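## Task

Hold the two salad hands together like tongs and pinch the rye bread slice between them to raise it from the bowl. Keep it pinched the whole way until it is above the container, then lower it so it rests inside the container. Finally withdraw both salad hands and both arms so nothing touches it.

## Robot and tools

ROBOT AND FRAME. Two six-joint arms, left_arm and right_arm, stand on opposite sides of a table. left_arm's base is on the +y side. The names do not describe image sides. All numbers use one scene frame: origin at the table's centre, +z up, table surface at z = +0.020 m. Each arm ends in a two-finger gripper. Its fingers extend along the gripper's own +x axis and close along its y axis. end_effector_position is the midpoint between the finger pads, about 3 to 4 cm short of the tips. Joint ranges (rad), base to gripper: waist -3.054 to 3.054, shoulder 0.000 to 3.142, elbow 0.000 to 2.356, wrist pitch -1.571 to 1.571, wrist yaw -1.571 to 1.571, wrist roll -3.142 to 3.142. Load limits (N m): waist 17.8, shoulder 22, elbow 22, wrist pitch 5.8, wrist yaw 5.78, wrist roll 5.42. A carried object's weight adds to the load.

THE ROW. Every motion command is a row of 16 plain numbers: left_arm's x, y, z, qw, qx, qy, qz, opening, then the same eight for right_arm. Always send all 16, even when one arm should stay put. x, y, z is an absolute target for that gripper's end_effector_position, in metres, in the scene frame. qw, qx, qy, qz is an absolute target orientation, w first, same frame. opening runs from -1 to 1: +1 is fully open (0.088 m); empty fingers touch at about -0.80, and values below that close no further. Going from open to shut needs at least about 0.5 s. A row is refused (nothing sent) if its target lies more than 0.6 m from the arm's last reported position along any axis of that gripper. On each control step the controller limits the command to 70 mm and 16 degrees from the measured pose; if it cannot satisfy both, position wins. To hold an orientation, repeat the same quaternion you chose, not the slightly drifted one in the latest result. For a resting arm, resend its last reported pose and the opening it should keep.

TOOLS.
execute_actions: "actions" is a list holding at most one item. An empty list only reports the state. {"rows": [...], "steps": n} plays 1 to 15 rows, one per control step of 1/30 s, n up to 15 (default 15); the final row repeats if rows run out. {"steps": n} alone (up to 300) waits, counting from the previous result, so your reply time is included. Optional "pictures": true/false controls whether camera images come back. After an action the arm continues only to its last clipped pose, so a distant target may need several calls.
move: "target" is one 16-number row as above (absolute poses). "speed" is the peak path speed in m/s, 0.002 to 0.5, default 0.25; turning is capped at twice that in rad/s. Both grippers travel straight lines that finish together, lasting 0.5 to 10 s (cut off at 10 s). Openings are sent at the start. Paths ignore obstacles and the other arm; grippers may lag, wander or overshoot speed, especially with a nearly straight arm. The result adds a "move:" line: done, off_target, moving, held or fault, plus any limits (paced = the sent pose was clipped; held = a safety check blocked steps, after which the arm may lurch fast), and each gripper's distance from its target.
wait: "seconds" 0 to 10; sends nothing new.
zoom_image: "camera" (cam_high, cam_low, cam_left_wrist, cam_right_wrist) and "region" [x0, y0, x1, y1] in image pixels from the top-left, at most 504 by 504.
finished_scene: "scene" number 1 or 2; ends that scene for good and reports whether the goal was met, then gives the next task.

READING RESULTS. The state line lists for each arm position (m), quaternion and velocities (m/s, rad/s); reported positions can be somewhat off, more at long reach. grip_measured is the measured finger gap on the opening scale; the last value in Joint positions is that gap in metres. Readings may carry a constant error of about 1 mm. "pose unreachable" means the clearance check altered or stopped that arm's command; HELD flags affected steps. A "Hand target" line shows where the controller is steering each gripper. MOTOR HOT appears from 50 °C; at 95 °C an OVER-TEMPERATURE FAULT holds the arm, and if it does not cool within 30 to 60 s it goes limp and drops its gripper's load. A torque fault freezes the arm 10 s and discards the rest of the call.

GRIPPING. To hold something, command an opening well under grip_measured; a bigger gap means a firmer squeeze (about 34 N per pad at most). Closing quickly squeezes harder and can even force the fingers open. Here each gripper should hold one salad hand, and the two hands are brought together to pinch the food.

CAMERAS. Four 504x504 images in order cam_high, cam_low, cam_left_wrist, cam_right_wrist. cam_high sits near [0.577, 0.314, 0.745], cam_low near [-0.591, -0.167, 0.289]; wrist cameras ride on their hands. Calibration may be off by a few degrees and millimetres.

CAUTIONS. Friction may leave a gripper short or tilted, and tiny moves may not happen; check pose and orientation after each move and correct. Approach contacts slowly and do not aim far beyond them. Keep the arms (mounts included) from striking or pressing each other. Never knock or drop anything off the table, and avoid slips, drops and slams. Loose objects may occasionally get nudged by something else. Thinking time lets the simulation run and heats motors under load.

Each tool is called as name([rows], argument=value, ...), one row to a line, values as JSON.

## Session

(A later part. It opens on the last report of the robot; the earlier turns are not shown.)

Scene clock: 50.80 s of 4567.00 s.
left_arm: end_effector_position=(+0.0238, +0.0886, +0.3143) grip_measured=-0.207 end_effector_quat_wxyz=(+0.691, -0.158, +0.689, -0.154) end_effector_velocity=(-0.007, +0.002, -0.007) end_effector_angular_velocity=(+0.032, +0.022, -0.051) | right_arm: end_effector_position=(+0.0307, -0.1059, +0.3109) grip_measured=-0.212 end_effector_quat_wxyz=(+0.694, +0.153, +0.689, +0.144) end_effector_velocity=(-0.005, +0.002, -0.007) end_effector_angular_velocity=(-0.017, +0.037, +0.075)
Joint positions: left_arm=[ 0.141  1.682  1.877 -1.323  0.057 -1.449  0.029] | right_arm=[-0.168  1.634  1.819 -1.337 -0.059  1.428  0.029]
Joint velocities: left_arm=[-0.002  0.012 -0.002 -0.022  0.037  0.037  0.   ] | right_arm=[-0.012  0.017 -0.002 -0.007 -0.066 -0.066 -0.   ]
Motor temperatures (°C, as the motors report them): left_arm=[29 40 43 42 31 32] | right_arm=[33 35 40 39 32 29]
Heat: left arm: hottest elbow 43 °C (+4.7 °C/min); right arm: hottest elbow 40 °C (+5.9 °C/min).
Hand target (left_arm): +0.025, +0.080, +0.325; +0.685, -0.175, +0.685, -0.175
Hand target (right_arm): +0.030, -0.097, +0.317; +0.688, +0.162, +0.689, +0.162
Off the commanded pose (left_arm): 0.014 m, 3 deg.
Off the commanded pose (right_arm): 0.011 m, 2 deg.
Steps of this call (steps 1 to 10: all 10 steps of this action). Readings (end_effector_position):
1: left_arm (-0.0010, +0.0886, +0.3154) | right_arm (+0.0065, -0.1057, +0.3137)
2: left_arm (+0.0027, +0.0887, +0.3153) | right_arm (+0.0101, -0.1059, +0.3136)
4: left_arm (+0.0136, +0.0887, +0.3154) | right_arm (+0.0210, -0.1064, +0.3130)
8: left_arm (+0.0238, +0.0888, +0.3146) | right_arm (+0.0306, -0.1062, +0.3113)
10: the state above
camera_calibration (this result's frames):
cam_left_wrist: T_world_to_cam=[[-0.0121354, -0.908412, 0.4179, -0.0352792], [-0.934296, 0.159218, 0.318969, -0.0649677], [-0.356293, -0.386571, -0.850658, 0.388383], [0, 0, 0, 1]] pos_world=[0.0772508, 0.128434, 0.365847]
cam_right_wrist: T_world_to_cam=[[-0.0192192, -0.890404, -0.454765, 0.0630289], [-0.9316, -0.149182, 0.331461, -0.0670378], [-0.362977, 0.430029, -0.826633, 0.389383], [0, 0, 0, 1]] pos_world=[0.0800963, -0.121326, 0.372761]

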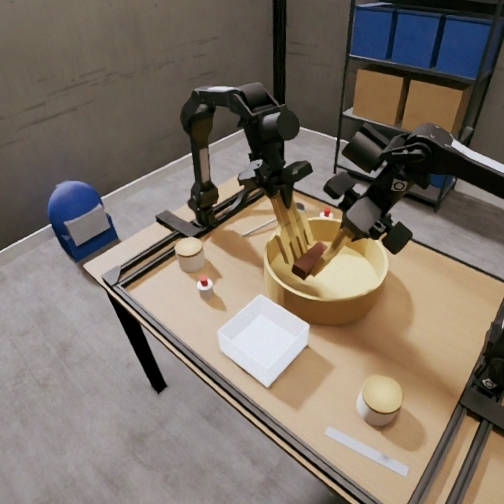

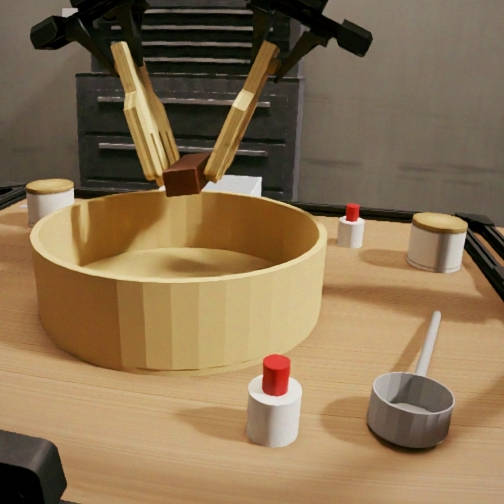

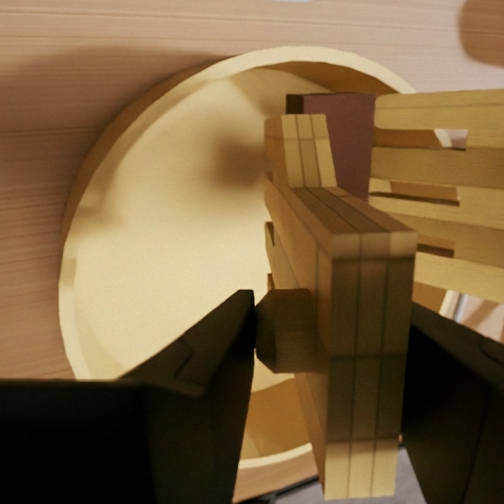

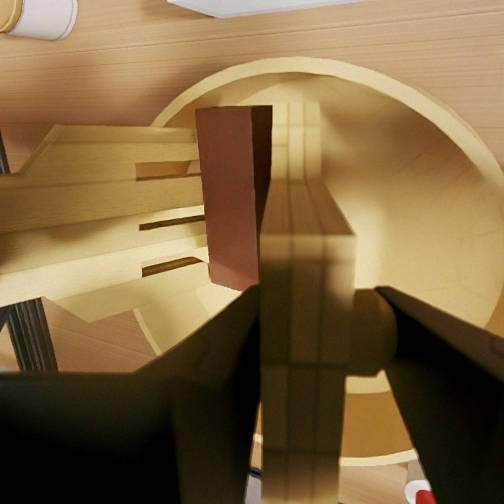

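execute_actions([
  {"rows":[[0.05,0.078,0.324,0.685,-0.175,0.685,-0.175,-1,0.055,-0.096,0.312,0.688,0.162,0.688,0.162,-1]],"steps":10},
], pictures=false)

execute_actions([
  {"rows":[[0.075,0.078,0.321,0.685,-0.175,0.685,-0.175,-1,0.08,-0.096,0.309,0.688,0.162,0.688,0.162,-1]],"steps":10},
], pictures=false)

execute_actions([
  {"rows":[[0.1,0.079,0.317,0.685,-0.175,0.685,-0.175,-1,0.105,-0.095,0.305,0.688,0.162,0.688,0.162,-1]],"steps":10},
], pictures=false)

execute_actions([
  {"rows":[[0.125,0.08,0.313,0.685,-0.175,0.685,-0.175,-1,0.13,-0.094,0.301,0.688,0.162,0.688,0.162,-1]],"steps":10},
], pictures=false)

execute_actions([
  {"rows":[[0.15,0.081,0.307,0.685,-0.175,0.685,-0.175,-1,0.155,-0.093,0.295,0.688,0.162,0.688,0.162,-1]],"steps":10},
])

Scene clock: 51.90 s of 4567.00 s.
left_arm: end_effector_position=(+0.0496, +0.0870, +0.3109) grip_measured=-0.206 end_effector_quat_wxyz=(+0.691, -0.158, +0.689, -0.150) end_effector_velocity=(-0.005, +0.003, -0.002) end_effector_angular_velocity=(+0.024, +0.030, -0.033) | right_arm: end_effector_position=(+0.0561, -0.1053, +0.3063) grip_measured=-0.211 end_effector_quat_wxyz=(+0.694, +0.153, +0.689, +0.143) end_effector_velocity=(-0.005, +0.001, -0.005) end_effector_angular_velocity=(-0.010, +0.030, +0.060)
Joint positions: left_arm=[ 0.221  1.709  1.896 -1.327  0.089 -1.38   0.029] | right_arm=[-0.251  1.652  1.819 -1.326 -0.091  1.354  0.029]
Joint velocities: left_arm=[ 0.002  0.012  0.017 -0.037  0.037  0.022 -0.   ] | right_arm=[-0.007  0.012 -0.002 -0.007 -0.051 -0.051 -0.   ]
Motor temperatures (°C, as the motors report them): left_arm=[29 40 43 42 31 32] | right_arm=[33 35 40 39 32 29]
Heat: left arm: hottest elbow 43 °C (+4.6 °C/min); right arm: hottest elbow 40 °C (+5.8 °C/min).
Hand target (left_arm): +0.050, +0.079, +0.324; +0.685, -0.175, +0.685, -0.175
Hand target (right_arm): +0.055, -0.096, +0.312; +0.688, +0.162, +0.688, +0.162
Off the commanded pose (left_arm): 0.016 m, 4 deg.
Off the commanded pose (right_arm): 0.011 m, 3 deg.
Steps of this call (steps 1 to 23: nothing new was sent; steps 24 to 33: all 10 steps of this action). Readings (end_effector_position):
24: left_arm (+0.0246, +0.0881, +0.3137) | right_arm (+0.0320, -0.1057, +0.3105)
25: left_arm (+0.0285, +0.0881, +0.3138) | right_arm (+0.0360, -0.1060, +0.3102)
27: left_arm (+0.0395, +0.0880, +0.3129) | right_arm (+0.0464, -0.1060, +0.3093)
31: left_arm (+0.0496, +0.0871, +0.3112) | right_arm (+0.0561, -0.1056, +0.3069)
33: the state above

Scene clock: 52.23 s of 4567.00 s.
left_arm: end_effector_position=(+0.0746, +0.0867, +0.3118) grip_measured=-0.206 end_effector_quat_wxyz=(+0.690, -0.163, +0.688, -0.154) end_effector_velocity=(-0.003, -0.005, +0.014) end_effector_angular_velocity=(-0.054, +0.002, -0.046) | right_arm: end_effector_position=(+0.0812, -0.1057, +0.2989) grip_measured=-0.211 end_effector_quat_wxyz=(+0.694, +0.150, +0.690, +0.138) end_effector_velocity=(+0.000, -0.002, -0.016) end_effector_angular_velocity=(-0.061, +0.036, +0.044)
Joint positions: left_arm=[ 0.298  1.727  1.917 -1.324  0.123 -1.313  0.029] | right_arm=[-0.329  1.68   1.824 -1.323 -0.121  1.283  0.029]
Joint velocities: left_arm=[ 0.002 -0.002  0.037  0.007  0.037  0.037 -0.   ] | right_arm=[-0.017  0.037 -0.002 -0.037 -0.037 -0.051 -0.   ]
Motor temperatures (°C, as the motors report them): left_arm=[29 40 43 43 31 32] | right_arm=[33 35 40 39 32 29]
Heat: left arm: hottest elbow 43 °C (+4.6 °C/min); right arm: hottest elbow 40 °C (+5.7 °C/min).
Hand target (left_arm): +0.075, +0.078, +0.321; +0.685, -0.175, +0.685, -0.175
Hand target (right_arm): +0.080, -0.097, +0.309; +0.688, +0.162, +0.688, +0.162
Off the commanded pose (left_arm): 0.013 m, 3 deg.
Off the commanded pose (right_arm): 0.014 m, 3 deg.
Steps of this call (steps 1 to 10: all 10 steps of this action). Readings (end_effector_position):
1: left_arm (+0.0499, +0.0872, +0.3106) | right_arm (+0.0571, -0.1051, +0.3057)
2: left_arm (+0.0534, +0.0873, +0.3106) | right_arm (+0.0606, -0.1055, +0.3053)
4: left_arm (+0.0640, +0.0873, +0.3108) | right_arm (+0.0709, -0.1061, +0.3039)
8: left_arm (+0.0743, +0.0870, +0.3110) | right_arm (+0.0809, -0.1060, +0.3001)
10: the state above

Scene clock: 52.57 s of 4567.00 s.
left_arm: end_effector_position=(+0.0996, +0.0871, +0.3113) grip_measured=-0.206 end_effector_quat_wxyz=(+0.690, -0.168, +0.686, -0.158) end_effector_velocity=(-0.005, -0.005, -0.005) end_effector_angular_velocity=(+0.004, +0.028, -0.065) | right_arm: end_effector_position=(+0.1064, -0.1048, +0.2928) grip_measured=-0.211 end_effector_quat_wxyz=(+0.694, +0.149, +0.692, +0.135) end_effector_velocity=(+0.000, -0.003, -0.006) end_effector_angular_velocity=(-0.035, +0.017, +0.043)
Joint positions: left_arm=[ 0.373  1.749  1.937 -1.318  0.157 -1.247  0.029] | right_arm=[-0.404  1.719  1.845 -1.321 -0.149  1.216  0.029]
Joint velocities: left_arm=[ 0.002  0.022  0.007 -0.007  0.051  0.051 -0.   ] | right_arm=[-0.012  0.022  0.012 -0.037 -0.022 -0.051 -0.   ]
Motor temperatures (°C, as the motors report them): left_arm=[29 40 43 43 31 32] | right_arm=[33 35 40 39 32 29]
Heat: left arm: hottest elbow 43 °C (+4.6 °C/min); right arm: hottest elbow 40 °C (+5.7 °C/min).
Hand target (left_arm): +0.100, +0.079, +0.317; +0.685, -0.175, +0.685, -0.175
Hand target (right_arm): +0.105, -0.096, +0.305; +0.688, +0.162, +0.688, +0.162
Off the commanded pose (left_arm): 0.010 m, 2 deg.
Off the commanded pose (right_arm): 0.016 m, 4 deg.
Steps of this call (steps 1 to 10: all 10 steps of this action). Readings (end_effector_position):
1: left_arm (+0.0752, +0.0865, +0.3121) | right_arm (+0.0821, -0.1057, +0.2977)
2: left_arm (+0.0787, +0.0868, +0.3127) | right_arm (+0.0856, -0.1058, +0.2970)
4: left_arm (+0.0891, +0.0872, +0.3135) | right_arm (+0.0961, -0.1057, +0.2954)
8: left_arm (+0.0993, +0.0875, +0.3118) | right_arm (+0.1060, -0.1048, +0.2933)
10: the state above

Scene clock: 52.90 s of 4567.00 s.
left_arm: end_effector_position=(+0.1249, +0.0880, +0.3073) grip_measured=-0.206 end_effector_quat_wxyz=(+0.690, -0.168, +0.686, -0.158) end_effector_velocity=(-0.007, +0.005, -0.006) end_effector_angular_velocity=(+0.045, +0.049, -0.032) | right_arm: end_effector_position=(+0.1317, -0.1039, +0.2889) grip_measured=-0.211 end_effector_quat_wxyz=(+0.693, +0.150, +0.692, +0.134) end_effector_velocity=(-0.002, +0.001, -0.004) end_effector_angular_velocity=(-0.024, +0.015, +0.053)
Joint positions: left_arm=[ 0.444  1.784  1.963 -1.321  0.186 -1.183  0.029] | right_arm=[-0.473  1.762  1.881 -1.323 -0.175  1.152  0.029]
Joint velocities: left_arm=[ 0.002  0.022  0.022 -0.066  0.037  0.022 -0.   ] | right_arm=[-0.002  0.027  0.027 -0.037 -0.022 -0.051  0.   ]
Motor temperatures (°C, as the motors report them): left_arm=[29 40 43 43 31 32] | right_arm=[33 35 40 39 32 29]
Heat: left arm: hottest elbow 43 °C (+4.5 °C/min); right arm: hottest elbow 40 °C (+5.7 °C/min).
Hand target (left_arm): +0.125, +0.080, +0.313; +0.685, -0.175, +0.685, -0.175
Hand target (right_arm): +0.130, -0.095, +0.301; +0.688, +0.162, +0.688, +0.162
Off the commanded pose (left_arm): 0.010 m, 2 deg.
Off the commanded pose (right_arm): 0.016 m, 4 deg.
Steps of this call (steps 1 to 10: all 10 steps of this action). Readings (end_effector_position):
1: left_arm (+0.1002, +0.0870, +0.3108) | right_arm (+0.1073, -0.1047, +0.2923)
2: left_arm (+0.1038, +0.0873, +0.3107) | right_arm (+0.1109, -0.1048, +0.2923)
4: left_arm (+0.1142, +0.0882, +0.3101) | right_arm (+0.1212, -0.1047, +0.2916)
8: left_arm (+0.1244, +0.0882, +0.3079) | right_arm (+0.1312, -0.1041, +0.2894)
10: the state above

Scene clock: 53.23 s of 4567.00 s.
left_arm: end_effector_position=(+0.1500, +0.0893, +0.3016) grip_measured=-0.206 end_effector_quat_wxyz=(+0.690, -0.169, +0.686, -0.157) end_effector_velocity=(-0.004, +0.003, -0.002) end_effector_angular_velocity=(+0.027, +0.028, -0.026) | right_arm: end_effector_position=(+0.1566, -0.1031, +0.2836) grip_measured=-0.211 end_effector_quat_wxyz=(+0.692, +0.151, +0.692, +0.135) end_effector_velocity=(-0.001, +0.003, +0.001) end_effector_angular_velocity=(-0.000, -0.002, +0.066)
Joint positions: left_arm=[ 0.511  1.822  1.988 -1.32   0.213 -1.122  0.029] | right_arm=[-0.538  1.81   1.918 -1.321 -0.2    1.093  0.029]
Joint velocities: left_arm=[ 0.002  0.017  0.027 -0.051  0.022  0.022  0.   ] | right_arm=[-0.002  0.022  0.032 -0.022 -0.022 -0.066 -0.   ]
Motor temperatures (°C, as the motors report them): left_arm=[29 40 43 43 31 32] | right_arm=[33 35 40 39 32 29]
Heat: left arm: hottest elbow 43 °C (+4.5 °C/min); right arm: hottest elbow 40 °C (+5.6 °C/min).
Hand target (left_arm): +0.150, +0.081, +0.307; +0.685, -0.175, +0.685, -0.175
Hand target (right_arm): +0.155, -0.094, +0.295; +0.688, +0.162, +0.688, +0.162
Off the commanded pose (left_arm): 0.010 m, 2 deg.
Off the commanded pose (right_arm): 0.015 m, 3 deg.
Steps of this call (steps 1 to 10: all 10 steps of this action). Readings (end_effector_position):
1: left_arm (+0.1256, +0.0879, +0.3067) | right_arm (+0.1325, -0.1038, +0.2880)
2: left_arm (+0.1290, +0.0884, +0.3065) | right_arm (+0.1360, -0.1039, +0.2880)
4: left_arm (+0.1392, +0.0894, +0.3055) | right_arm (+0.1462, -0.1038, +0.2869)
8: left_arm (+0.1496, +0.0894, +0.3022) | right_arm (+0.1561, -0.1032, +0.2838)
10: the state above
camera_calibration (this result's frames):
cam_left_wrist: T_world_to_cam=[[-0.00236794, -0.899992, 0.4359, -0.03548], [-0.936169, 0.155233, 0.31542, 0.058597], [-0.351541, -0.40733, -0.842913, 0.4217], [0, 0, 0, 1]] pos_world=[0.203018, 0.130743, 0.352439]
cam_right_wrist: T_world_to_cam=[[-0.0314984, -0.896704, -0.441508, 0.0531112], [-0.929635, -0.13597, 0.342477, 0.0575659], [-0.367133, 0.421229, -0.829325, 0.411818], [0, 0, 0, 1]] pos_world=[0.20638, -0.118017, 0.345265]

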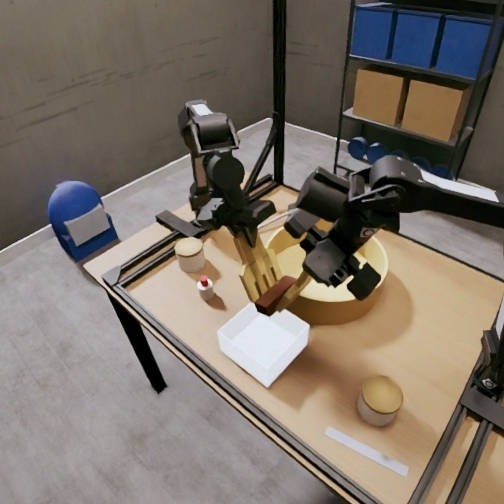

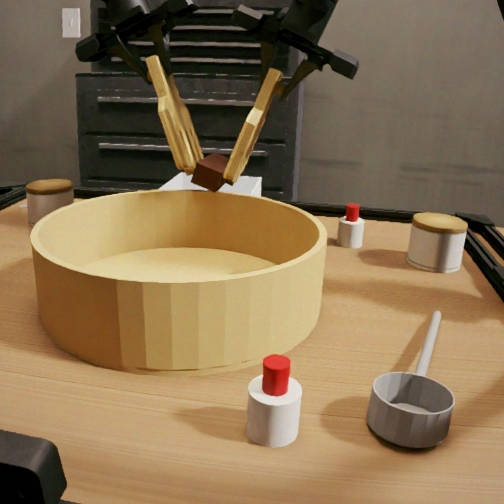

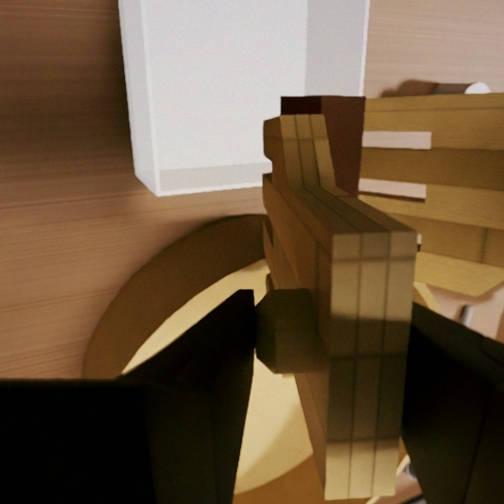

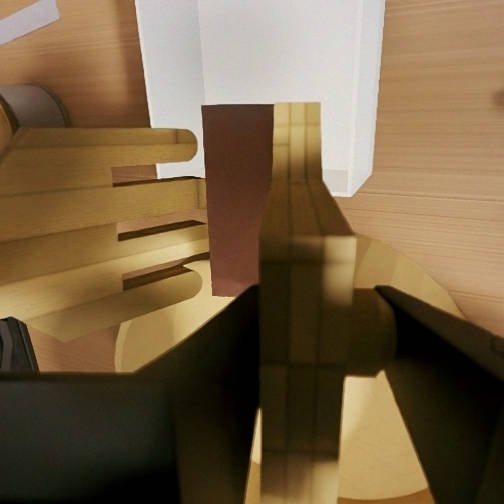

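execute_actions([
  {"rows":[[0.175,0.082,0.296,0.685,-0.175,0.685,-0.175,-1,0.18,-0.092,0.2875,0.688,0.162,0.688,0.162,-1]],"steps":10},
], pictures=false)

execute_actions([
  {"rows":[[0.2,0.083,0.288,0.685,-0.175,0.685,-0.175,-1,0.205,-0.091,0.279,0.688,0.162,0.688,0.162,-1]],"steps":10},
], pictures=false)

execute_actions([
  {"rows":[[0.225,0.083,0.279,0.685,-0.175,0.685,-0.175,-1,0.23,-0.091,0.27,0.688,0.162,0.688,0.162,-1]],"steps":12},
])

Scene clock: 54.17 s of 4567.00 s.
left_arm: end_effector_position=(+0.1753, +0.0901, +0.2898) grip_measured=-0.205 end_effector_quat_wxyz=(+0.689, -0.168, +0.687, -0.156) end_effector_velocity=(+0.002, +0.002, -0.023) end_effector_angular_velocity=(+0.083, +0.013, -0.027) | right_arm: end_effector_position=(+0.1818, -0.1020, +0.2756) grip_measured=-0.211 end_effector_quat_wxyz=(+0.692, +0.152, +0.693, +0.134) end_effector_velocity=(-0.001, -0.005, -0.002) end_effector_angular_velocity=(-0.031, +0.015, +0.029)
Joint positions: left_arm=[ 0.574  1.864  1.995 -1.302  0.238 -1.063  0.029] | right_arm=[-0.598  1.865  1.957 -1.319 -0.222  1.037  0.029]
Joint velocities: left_arm=[-0.002  0.046 -0.002 -0.037 -0.022  0.037 -0.   ] | right_arm=[-0.007  0.017  0.027 -0.051 -0.007 -0.037  0.   ]
Motor temperatures (°C, as the motors report them): left_arm=[29 40 43 43 31 32] | right_arm=[33 35 41 39 32 29]
Heat: left arm: hottest elbow 43 °C (+4.4 °C/min); right arm: hottest elbow 41 °C (+6.6 °C/min).
Hand target (left_arm): +0.175, +0.082, +0.296; +0.685, -0.175, +0.685, -0.175
Hand target (right_arm): +0.180, -0.093, +0.287; +0.688, +0.162, +0.688, +0.162
Off the commanded pose (left_arm): 0.010 m, 2 deg.
Off the commanded pose (right_arm): 0.016 m, 3 deg.
Steps of this call (steps 1 to 18: nothing new was sent; steps 19 to 28: all 10 steps of this action). Readings (end_effector_position):
19: left_arm (+0.1511, +0.0890, +0.3014) | right_arm (+0.1581, -0.1029, +0.2827)
20: left_arm (+0.1546, +0.0896, +0.3008) | right_arm (+0.1616, -0.1030, +0.2823)
22: left_arm (+0.1647, +0.0905, +0.2984) | right_arm (+0.1716, -0.1030, +0.2805)
26: left_arm (+0.1747, +0.0906, +0.2917) | right_arm (+0.1814, -0.1022, +0.2761)
28: the state above

Scene clock: 54.50 s of 4567.00 s.
left_arm: end_effector_position=(+0.2009, +0.0919, +0.2797) grip_measured=-0.205 end_effector_quat_wxyz=(+0.690, -0.167, +0.688, -0.153) end_effector_velocity=(+0.001, +0.002, -0.019) end_effector_angular_velocity=(+0.077, +0.028, -0.001) | right_arm: end_effector_position=(+0.2068, -0.1011, +0.2696) grip_measured=-0.211 end_effector_quat_wxyz=(+0.692, +0.154, +0.692, +0.137) end_effector_velocity=(-0.003, +0.007, -0.001) end_effector_angular_velocity=(+0.016, +0.028, +0.062)
Joint positions: left_arm=[ 0.634  1.916  2.026 -1.3    0.258 -1.008  0.029] | right_arm=[-0.653  1.921  2.006 -1.316 -0.243  0.985  0.029]
Joint velocities: left_arm=[-0.002  0.051  0.022 -0.051 -0.022  0.007  0.   ] | right_arm=[-0.002  0.032  0.037 -0.022 -0.051 -0.051 -0.   ]
Motor temperatures (°C, as the motors report them): left_arm=[29 40 43 43 31 32] | right_arm=[33 35 41 40 32 29]
Heat: left arm: hottest elbow 43 °C (+4.4 °C/min); right arm: hottest elbow 41 °C (+6.6 °C/min).
Hand target (left_arm): +0.200, +0.083, +0.288; +0.685, -0.175, +0.685, -0.175
Hand target (right_arm): +0.205, -0.092, +0.279; +0.688, +0.162, +0.688, +0.162
Off the commanded pose (left_arm): 0.012 m, 3 deg.
Off the commanded pose (right_arm): 0.014 m, 3 deg.
Steps of this call (steps 1 to 10: all 10 steps of this action). Readings (end_effector_position):
1: left_arm (+0.1763, +0.0899, +0.2884) | right_arm (+0.1829, -0.1019, +0.2748)
2: left_arm (+0.1797, +0.0905, +0.2879) | right_arm (+0.1863, -0.1021, +0.2747)
4: left_arm (+0.1898, +0.0919, +0.2862) | right_arm (+0.1963, -0.1021, +0.2738)
8: left_arm (+0.2002, +0.0922, +0.2812) | right_arm (+0.2064, -0.1016, +0.2703)
10: the state above

Scene clock: 54.90 s of 4567.00 s.
left_arm: end_effector_position=(+0.2262, +0.0924, +0.2697) grip_measured=-0.205 end_effector_quat_wxyz=(+0.689, -0.166, +0.689, -0.152) end_effector_velocity=(+0.000, -0.000, +0.006) end_effector_angular_velocity=(-0.006, +0.001, -0.007) | right_arm: end_effector_position=(+0.2319, -0.1009, +0.2623) grip_measured=-0.211 end_effector_quat_wxyz=(+0.692, +0.156, +0.691, +0.139) end_effector_velocity=(-0.003, -0.000, +0.010) end_effector_angular_velocity=(+0.006, -0.005, +0.025)
Joint positions: left_arm=[ 0.687  1.98   2.077 -1.305  0.277 -0.956  0.029] | right_arm=[-0.705  1.984  2.063 -1.319 -0.264  0.934  0.029]
Joint velocities: left_arm=[ 0.002  0.007  0.032 -0.022  0.007  0.007 -0.   ] | right_arm=[ 0.002  0.002  0.042 -0.037 -0.007 -0.022 -0.   ]
Motor temperatures (°C, as the motors report them): left_arm=[29 41 43 43 31 32] | right_arm=[33 35 41 40 32 29]
Heat: left arm: hottest elbow 43 °C (+4.4 °C/min); right arm: hottest elbow 41 °C (+6.6 °C/min).
Hand target (left_arm): +0.225, +0.083, +0.279; +0.685, -0.175, +0.685, -0.175
Hand target (right_arm): +0.230, -0.092, +0.270; +0.688, +0.162, +0.688, +0.162
Off the commanded pose (left_arm): 0.013 m, 3 deg.
Off the commanded pose (right_arm): 0.013 m, 3 deg.
Steps of this call (steps 1 to 12: all 12 steps of this action). Readings (end_effector_position):
1: left_arm (+0.2017, +0.0917, +0.2786) | right_arm (+0.2079, -0.1008, +0.2687)
2: left_arm (+0.2052, +0.0920, +0.2781) | right_arm (+0.2115, -0.1011, +0.2686)
4: left_arm (+0.2151, +0.0927, +0.2762) | right_arm (+0.2212, -0.1017, +0.2672)
8: left_arm (+0.2256, +0.0926, +0.2711) | right_arm (+0.2314, -0.1016, +0.2628)
12: the state above
camera_calibration (this result's frames):
cam_left_wrist: T_world_to_cam=[[0.00261058, -0.905367, 0.424623, -0.0161717], [-0.934651, 0.14877, 0.322948, 0.137775], [-0.355558, -0.397717, -0.845813, 0.42362], [0, 0, 0, 1]] pos_world=[0.279435, 0.133343, 0.320676]
cam_right_wrist: T_world_to_cam=[[-0.0313305, -0.890954, -0.453012, 0.051532], [-0.929769, -0.140352, 0.340339, 0.135328], [-0.366807, 0.431859, -0.823984, 0.420455], [0, 0, 0, 1]] pos_world=[0.281664, -0.116671, 0.323736]

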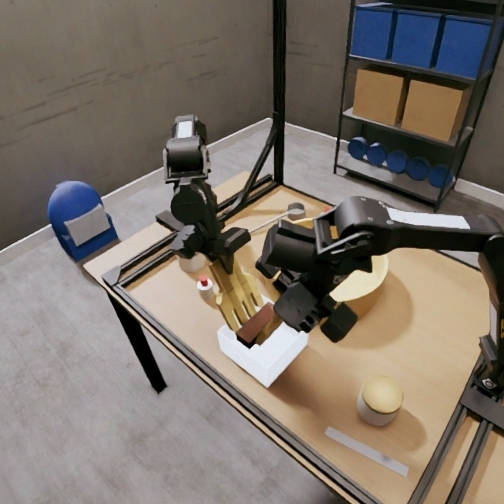

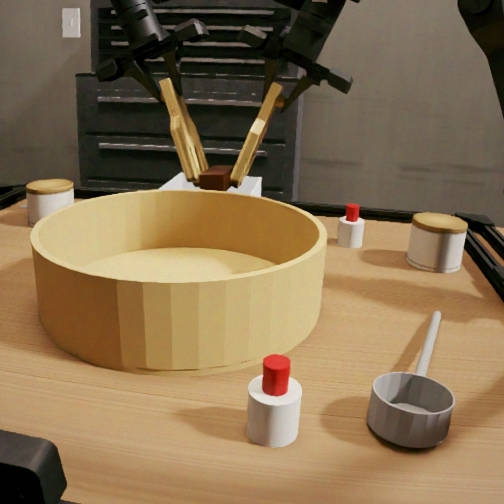

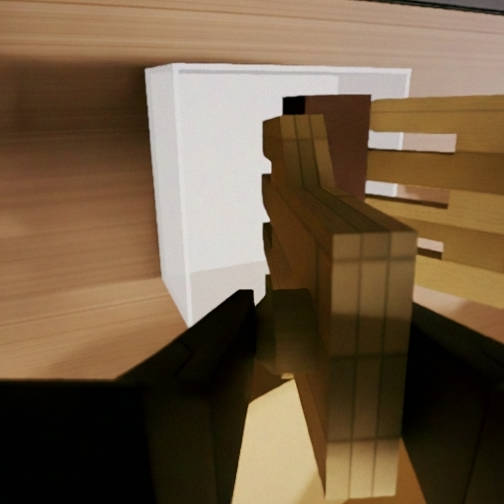

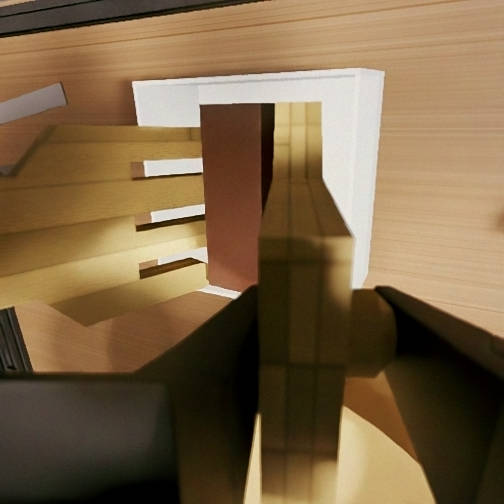

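execute_actions([
  {"rows":[[0.222,0.083,0.259,0.685,-0.175,0.685,-0.175,-1,0.227,-0.091,0.25,0.688,0.162,0.688,0.162,-1]],"steps":10},
], pictures=false)

execute_actions([
  {"rows":[[0.222,0.083,0.239,0.685,-0.175,0.685,-0.175,-1,0.227,-0.091,0.23,0.688,0.162,0.688,0.162,-1]],"steps":10},
], pictures=false)

execute_actions([
  {"rows":[[0.222,0.083,0.219,0.685,-0.175,0.685,-0.175,-1,0.227,-0.091,0.21,0.688,0.162,0.688,0.162,-1]],"steps":10},
], pictures=false)

execute_actions([
  {"rows":[[0.222,0.083,0.203,0.685,-0.175,0.685,-0.175,-1,0.227,-0.091,0.194,0.688,0.162,0.688,0.162,-1]],"steps":12},
])

Scene clock: 56.10 s of 4567.00 s.
left_arm: end_effector_position=(+0.2274, +0.0902, +0.2475) grip_measured=-0.205 end_effector_quat_wxyz=(+0.687, -0.163, +0.692, -0.150) end_effector_velocity=(+0.003, -0.000, -0.009) end_effector_angular_velocity=(-0.008, -0.036, -0.001) | right_arm: end_effector_position=(+0.2326, -0.0992, +0.2413) grip_measured=-0.211 end_effector_quat_wxyz=(+0.690, +0.153, +0.694, +0.138) end_effector_velocity=(-0.004, -0.001, -0.005) end_effector_angular_velocity=(+0.023, +0.005, +0.011)
Joint positions: left_arm=[ 0.687  1.971  1.976 -1.223  0.28  -0.954  0.029] | right_arm=[-0.704  1.973  1.964 -1.238 -0.265  0.931  0.029]
Joint velocities: left_arm=[-0.002 -0.027 -0.081  0.081 -0.022  0.007 -0.   ] | right_arm=[-0.002 -0.032 -0.071  0.051 -0.022 -0.007 -0.   ]
Motor temperatures (°C, as the motors report them): left_arm=[29 41 44 44 31 32] | right_arm=[33 36 41 40 33 29]
Heat: left arm: hottest elbow 44 °C (+5.3 °C/min); right arm: hottest elbow 41 °C (+6.4 °C/min).
Hand target (left_arm): +0.222, +0.083, +0.259; +0.685, -0.174, +0.685, -0.175
Hand target (right_arm): +0.227, -0.091, +0.250; +0.688, +0.162, +0.689, +0.162
Off the commanded pose (left_arm): 0.015 m, 3 deg.
Off the commanded pose (right_arm): 0.013 m, 3 deg.
Steps of this call (steps 1 to 26: nothing new was sent; steps 27 to 36: all 10 steps of this action). Readings (end_effector_position):
27: left_arm (+0.2269, +0.0924, +0.2670) | right_arm (+0.2323, -0.1008, +0.2608)
28: left_arm (+0.2270, +0.0922, +0.2643) | right_arm (+0.2324, -0.1007, +0.2582)
30: left_arm (+0.2277, +0.0913, +0.2573) | right_arm (+0.2330, -0.1000, +0.2516)
34: left_arm (+0.2276, +0.0903, +0.2482) | right_arm (+0.2329, -0.0991, +0.2424)
36: the state above

Scene clock: 56.43 s of 4567.00 s.
left_arm: end_effector_position=(+0.2268, +0.0897, +0.2261) grip_measured=-0.204 end_effector_quat_wxyz=(+0.686, -0.162, +0.693, -0.150) end_effector_velocity=(-0.001, +0.001, -0.007) end_effector_angular_velocity=(-0.013, -0.022, -0.007) | right_arm: end_effector_position=(+0.2322, -0.0986, +0.2211) grip_measured=-0.211 end_effector_quat_wxyz=(+0.690, +0.153, +0.694, +0.140) end_effector_velocity=(+0.000, -0.003, -0.008) end_effector_angular_velocity=(+0.010, -0.002, +0.002)
Joint positions: left_arm=[ 0.685  1.954  1.865 -1.132  0.28  -0.954  0.029] | right_arm=[-0.703  1.956  1.857 -1.147 -0.267  0.931  0.029]
Joint velocities: left_arm=[-0.002 -0.032 -0.076  0.066 -0.007  0.007  0.   ] | right_arm=[-0.007 -0.022 -0.066  0.051 -0.007 -0.007 -0.   ]
Motor temperatures (°C, as the motors report them): left_arm=[29 41 44 44 31 32] | right_arm=[33 36 41 40 33 29]
Heat: left arm: hottest elbow 44 °C (+5.3 °C/min); right arm: hottest elbow 41 °C (+6.4 °C/min).
Hand target (left_arm): +0.222, +0.083, +0.239; +0.685, -0.174, +0.686, -0.175
Hand target (right_arm): +0.227, -0.091, +0.230; +0.688, +0.162, +0.689, +0.162
Off the commanded pose (left_arm): 0.015 m, 3 deg.
Off the commanded pose (right_arm): 0.013 m, 3 deg.
Steps of this call (steps 1 to 10: all 10 steps of this action). Readings (end_effector_position):
1: left_arm (+0.2277, +0.0905, +0.2445) | right_arm (+0.2330, -0.0995, +0.2386)
2: left_arm (+0.2275, +0.0907, +0.2418) | right_arm (+0.2329, -0.0997, +0.2361)
4: left_arm (+0.2278, +0.0904, +0.2354) | right_arm (+0.2331, -0.0993, +0.2303)
8: left_arm (+0.2271, +0.0897, +0.2271) | right_arm (+0.2324, -0.0986, +0.2221)
10: the state above

Scene clock: 56.77 s of 4567.00 s.
left_arm: end_effector_position=(+0.2261, +0.0899, +0.2074) grip_measured=-0.204 end_effector_quat_wxyz=(+0.686, -0.163, +0.692, -0.151) end_effector_velocity=(-0.002, -0.001, -0.004) end_effector_angular_velocity=(-0.020, -0.029, -0.011) | right_arm: end_effector_position=(+0.2315, -0.0986, +0.2026) grip_measured=-0.211 end_effector_quat_wxyz=(+0.690, +0.154, +0.693, +0.141) end_effector_velocity=(-0.002, -0.003, -0.010) end_effector_angular_velocity=(-0.001, +0.007, +0.007)
Joint positions: left_arm=[ 0.685  1.94   1.77  -1.047  0.282 -0.954  0.029] | right_arm=[-0.702  1.943  1.764 -1.064 -0.268  0.931  0.029]
Joint velocities: left_arm=[-0.007 -0.027 -0.061  0.066 -0.007  0.007 -0.   ] | right_arm=[-0.002 -0.012 -0.056  0.037 -0.007 -0.007 -0.   ]
Motor temperatures (°C, as the motors report them): left_arm=[29 41 44 44 31 32] | right_arm=[33 36 41 40 33 29]
Heat: left arm: hottest elbow 44 °C (+5.3 °C/min); right arm: hottest elbow 41 °C (+6.3 °C/min).
Hand target (left_arm): +0.222, +0.083, +0.219; +0.685, -0.174, +0.685, -0.175
Hand target (right_arm): +0.227, -0.091, +0.210; +0.688, +0.162, +0.688, +0.162
Off the commanded pose (left_arm): 0.014 m, 3 deg.
Off the commanded pose (right_arm): 0.012 m, 3 deg.
Steps of this call (steps 1 to 10: all 10 steps of this action). Readings (end_effector_position):
1: left_arm (+0.2269, +0.0900, +0.2232) | right_arm (+0.2322, -0.0989, +0.2186)
2: left_arm (+0.2269, +0.0904, +0.2208) | right_arm (+0.2322, -0.0991, +0.2163)
4: left_arm (+0.2271, +0.0902, +0.2149) | right_arm (+0.2323, -0.0988, +0.2108)
8: left_arm (+0.2262, +0.0898, +0.2077) | right_arm (+0.2315, -0.0986, +0.2036)
10: the state above

Scene clock: 57.17 s of 4567.00 s.
left_arm: end_effector_position=(+0.2255, +0.0930, +0.2000) grip_measured=-0.204 end_effector_quat_wxyz=(+0.689, -0.168, +0.688, -0.154) end_effector_velocity=(-0.005, +0.003, -0.002) end_effector_angular_velocity=(+0.001, +0.007, -0.012) | right_arm: end_effector_position=(+0.2312, -0.0990, +0.1920) grip_measured=-0.211 end_effector_quat_wxyz=(+0.693, +0.155, +0.689, +0.146) end_effector_velocity=(-0.002, -0.002, -0.001) end_effector_angular_velocity=(+0.010, -0.003, +0.007)
Joint positions: left_arm=[ 0.688  1.915  1.702 -0.99   0.281 -0.956  0.029] | right_arm=[-0.702  1.929  1.699 -1.    -0.266  0.927  0.029]
Joint velocities: left_arm=[-0.002 -0.017 -0.032  0.007  0.007  0.007  0.   ] | right_arm=[-0.002 -0.017 -0.032  0.022 -0.007 -0.007 -0.001]
Motor temperatures (°C, as the motors report them): left_arm=[29 41 44 44 31 32] | right_arm=[33 36 41 40 33 29]
Heat: left arm: hottest elbow 44 °C (+5.2 °C/min); right arm: hottest elbow 41 °C (+6.3 °C/min).
Hand target (left_arm): +0.222, +0.083, +0.203; +0.685, -0.175, +0.685, -0.175
Hand target (right_arm): +0.227, -0.091, +0.194; +0.688, +0.162, +0.689, +0.162
Off the commanded pose (left_arm): 0.011 m, 3 deg.
Off the commanded pose (right_arm): 0.009 m, 2 deg.
Steps of this call (steps 1 to 12: all 12 steps of this action). Readings (end_effector_position):
1: left_arm (+0.2263, +0.0902, +0.2053) | right_arm (+0.2315, -0.0991, +0.2002)
2: left_arm (+0.2262, +0.0904, +0.2036) | right_arm (+0.2315, -0.0993, +0.1979)
4: left_arm (+0.2261, +0.0915, +0.2010) | right_arm (+0.2316, -0.0986, +0.1938)
8: left_arm (+0.2256, +0.0926, +0.2003) | right_arm (+0.2313, -0.0990, +0.1922)
12: the state above
camera_calibration (this result's frames):
cam_left_wrist: T_world_to_cam=[[0.00152432, -0.902862, 0.429928, 0.0129294], [-0.934799, 0.151413, 0.321286, 0.159642], [-0.355174, -0.402386, -0.843764, 0.364603], [0, 0, 0, 1]] pos_world=[0.278712, 0.134213, 0.250789]
cam_right_wrist: T_world_to_cam=[[-0.0194185, -0.887153, -0.461067, 0.0204978], [-0.930656, -0.152489, 0.332604, 0.159395], [-0.365378, 0.435554, -0.822673, 0.361249], [0, 0, 0, 1]] pos_world=[0.280733, -0.114853, 0.253625]

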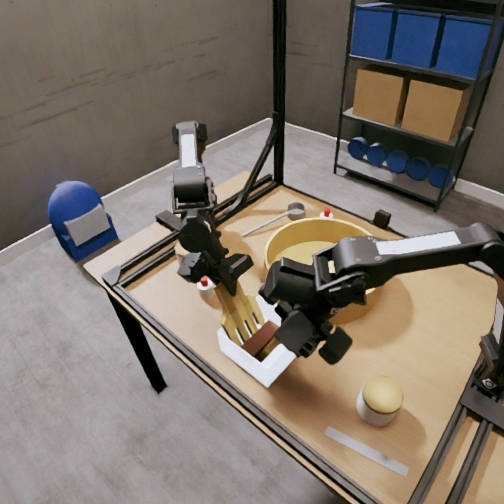

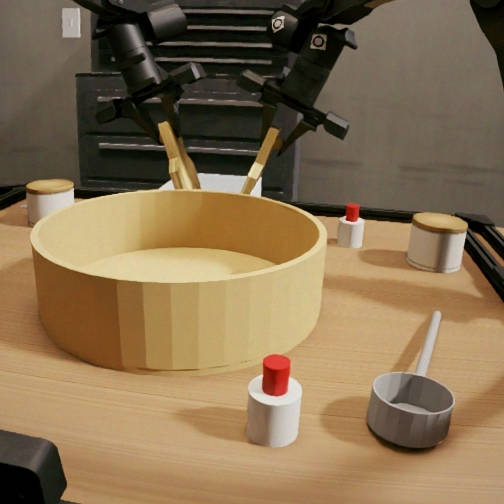

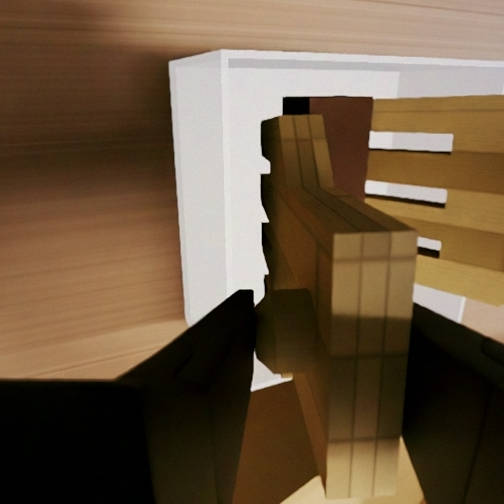

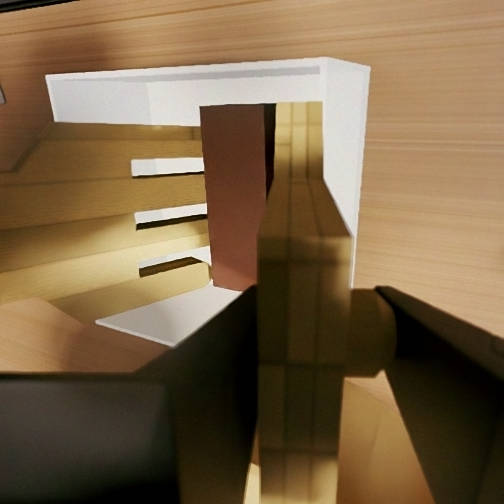

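Stalled on the floor. Release.

move(target=[0.226,0.099,0.203,0.693,-0.14,0.693,-0.14,-1,0.231,-0.101,0.196,0.696,0.123,0.696,0.123,-1], speed=0.03)

move(target=[0.226,0.13,0.285,0.693,-0.14,0.693,-0.14,-1,0.231,-0.13,0.28,0.696,0.123,0.696,0.123,-1], speed=0.12)

Scene clock: 64.53 s of 4567.00 s.
left_arm: end_effector_position=(+0.2245, +0.1003, +0.2042) grip_measured=-0.201 end_effector_quat_wxyz=(+0.692, -0.143, +0.693, -0.141) end_effector_velocity=(-0.004, +0.001, +0.000) end_effector_angular_velocity=(+0.009, +0.025, +0.015) | right_arm: end_effector_position=(+0.2291, -0.0959, +0.2004) grip_measured=-0.210 end_effector_quat_wxyz=(+0.695, +0.133, +0.694, +0.134) end_effector_velocity=(-0.002, -0.003, -0.000) end_effector_angular_velocity=(-0.025, +0.009, +0.007)
Joint positions: left_arm=[ 0.688  1.929  1.756 -1.079  0.254 -0.927  0.029] | right_arm=[-0.683  1.97   1.805 -1.105 -0.236  0.922  0.029]
Joint velocities: left_arm=[-0.002  0.002  0.007 -0.022  0.007 -0.022 -0.   ] | right_arm=[ 0.002  0.007  0.017 -0.037  0.007 -0.007 -0.   ]
Motor temperatures (°C, as the motors report them): left_arm=[29 43 43 46 31 32] | right_arm=[33 37 41 41 33 29]
Heat: left arm: hottest wrist pitch 46 °C (+7.1 °C/min); right arm: hottest elbow 41 °C (+5.0 °C/min).
Hand target (left_arm): +0.226, +0.099, +0.203; +0.693, -0.140, +0.693, -0.140
Hand target (right_arm): +0.231, -0.101, +0.196; +0.696, +0.123, +0.696, +0.123
Off the commanded pose (left_arm): 0.002 m, 0 deg.
Off the commanded pose (right_arm): 0.007 m, 2 deg.
move: done
camera_calibration (this result's frames):
cam_left_wrist: T_world_to_cam=[[-0.0145596, -0.924451, 0.381022, 0.0334814], [-0.932262, 0.150316, 0.329079, 0.154152], [-0.361491, -0.350421, -0.864019, 0.371048], [0, 0, 0, 1]] pos_world=[0.278328, 0.137803, 0.257107]
cam_right_wrist: T_world_to_cam=[[-0.0073706, -0.908904, -0.416941, 0.0134161], [-0.928095, -0.149006, 0.34123, 0.153136], [-0.372271, 0.389475, -0.842451, 0.367173], [0, 0, 0, 1]] pos_world=[0.278911, -0.107993, 0.262664]

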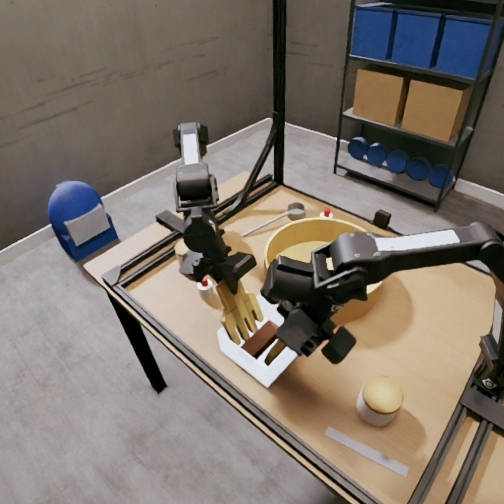

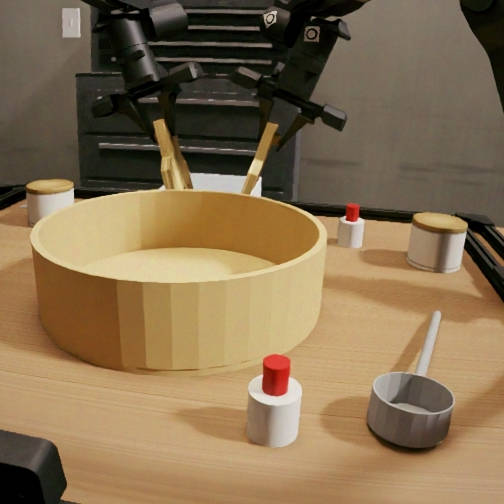

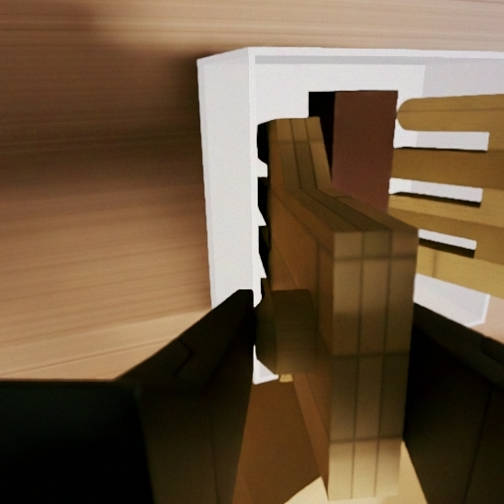

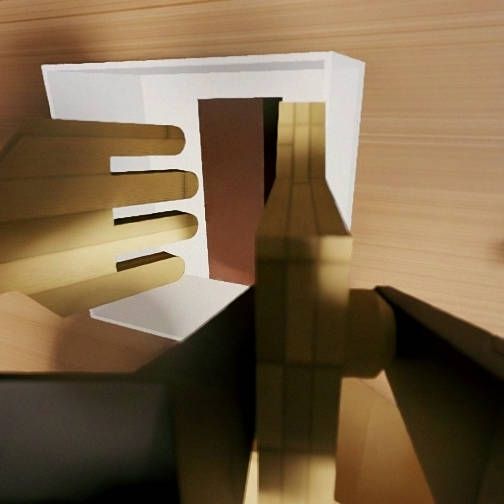

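Scene clock: 65.83 s of 4567.00 s.
left_arm: end_effector_position=(+0.2240, +0.1297, +0.2824) grip_measured=-0.203 end_effector_quat_wxyz=(+0.690, -0.139, +0.696, -0.138) end_effector_velocity=(-0.001, +0.004, +0.002) end_effector_angular_velocity=(+0.020, +0.003, +0.038) | right_arm: end_effector_position=(+0.2294, -0.1305, +0.2797) grip_measured=-0.211 end_effector_quat_wxyz=(+0.695, +0.123, +0.698, +0.122) end_effector_velocity=(-0.001, +0.002, -0.003) end_effector_angular_velocity=(-0.004, +0.011, +0.011)
Joint positions: left_arm=[ 0.737  1.927  2.078 -1.429  0.268 -0.873  0.029] | right_arm=[-0.737  1.973  2.144 -1.481 -0.234  0.867  0.029]
Joint velocities: left_arm=[-0.002 -0.002  0.012 -0.022 -0.022 -0.037  0.   ] | right_arm=[ 0.002  0.012  0.007 -0.007 -0.007 -0.007 -0.   ]
Motor temperatures (°C, as the motors report them): left_arm=[29 43 44 46 31 32] | right_arm=[33 37 41 40 33 29]
Heat: left arm: hottest wrist pitch 46 °C (+7.0 °C/min); right arm: hottest elbow 41 °C (+5.0 °C/min).
Hand target (left_arm): +0.226, +0.129, +0.285; +0.693, -0.140, +0.693, -0.140
Hand target (right_arm): +0.231, -0.130, +0.280; +0.696, +0.123, +0.696, +0.123
Off the commanded pose (left_arm): 0.003 m, 1 deg.
Off the commanded pose (right_arm): 0.002 m, 0 deg.
move: done
camera_calibration (this result's frames):
cam_left_wrist: T_world_to_cam=[[-0.0157395, -0.928544, 0.370888, 0.0344656], [-0.929786, 0.150025, 0.336141, 0.121026], [-0.367764, -0.339555, -0.865709, 0.449248], [0, 0, 0, 1]] pos_world=[0.278288, 0.16639, 0.335453]
cam_right_wrist: T_world_to_cam=[[-0.0113726, -0.921457, -0.388314, 0.00636354], [-0.926726, -0.136143, 0.350205, 0.12008], [-0.375565, 0.363843, -0.85239, 0.44772], [0, 0, 0, 1]] pos_world=[0.279501, -0.140688, 0.342051]

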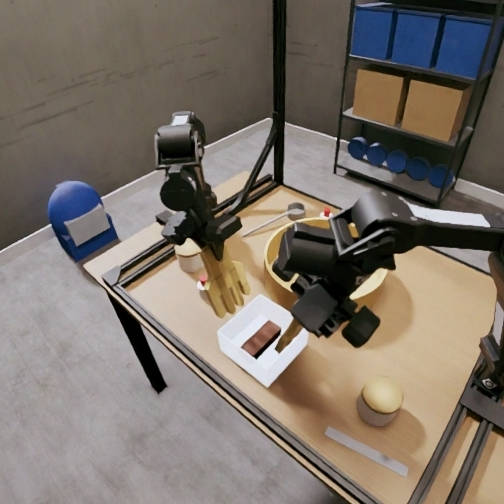

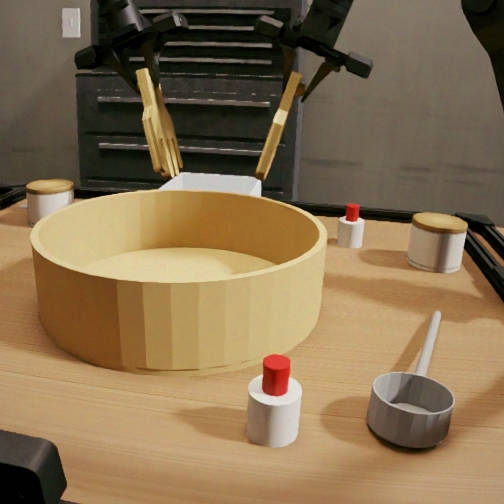

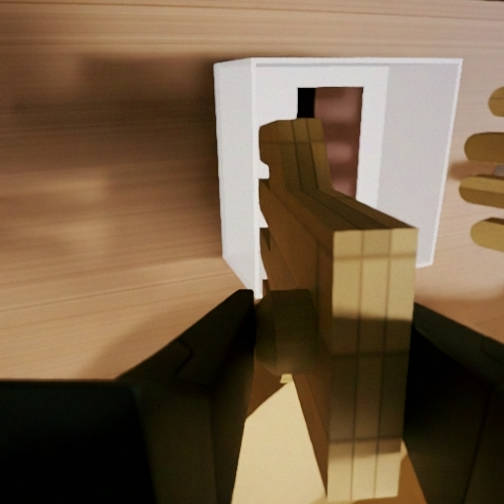

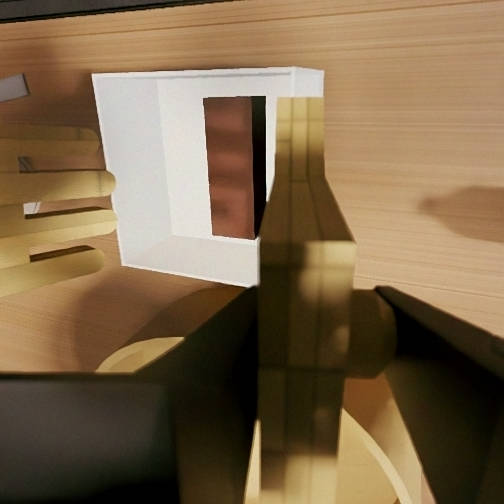

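finished_scene(scene=2)

The scene is finished: the task was done.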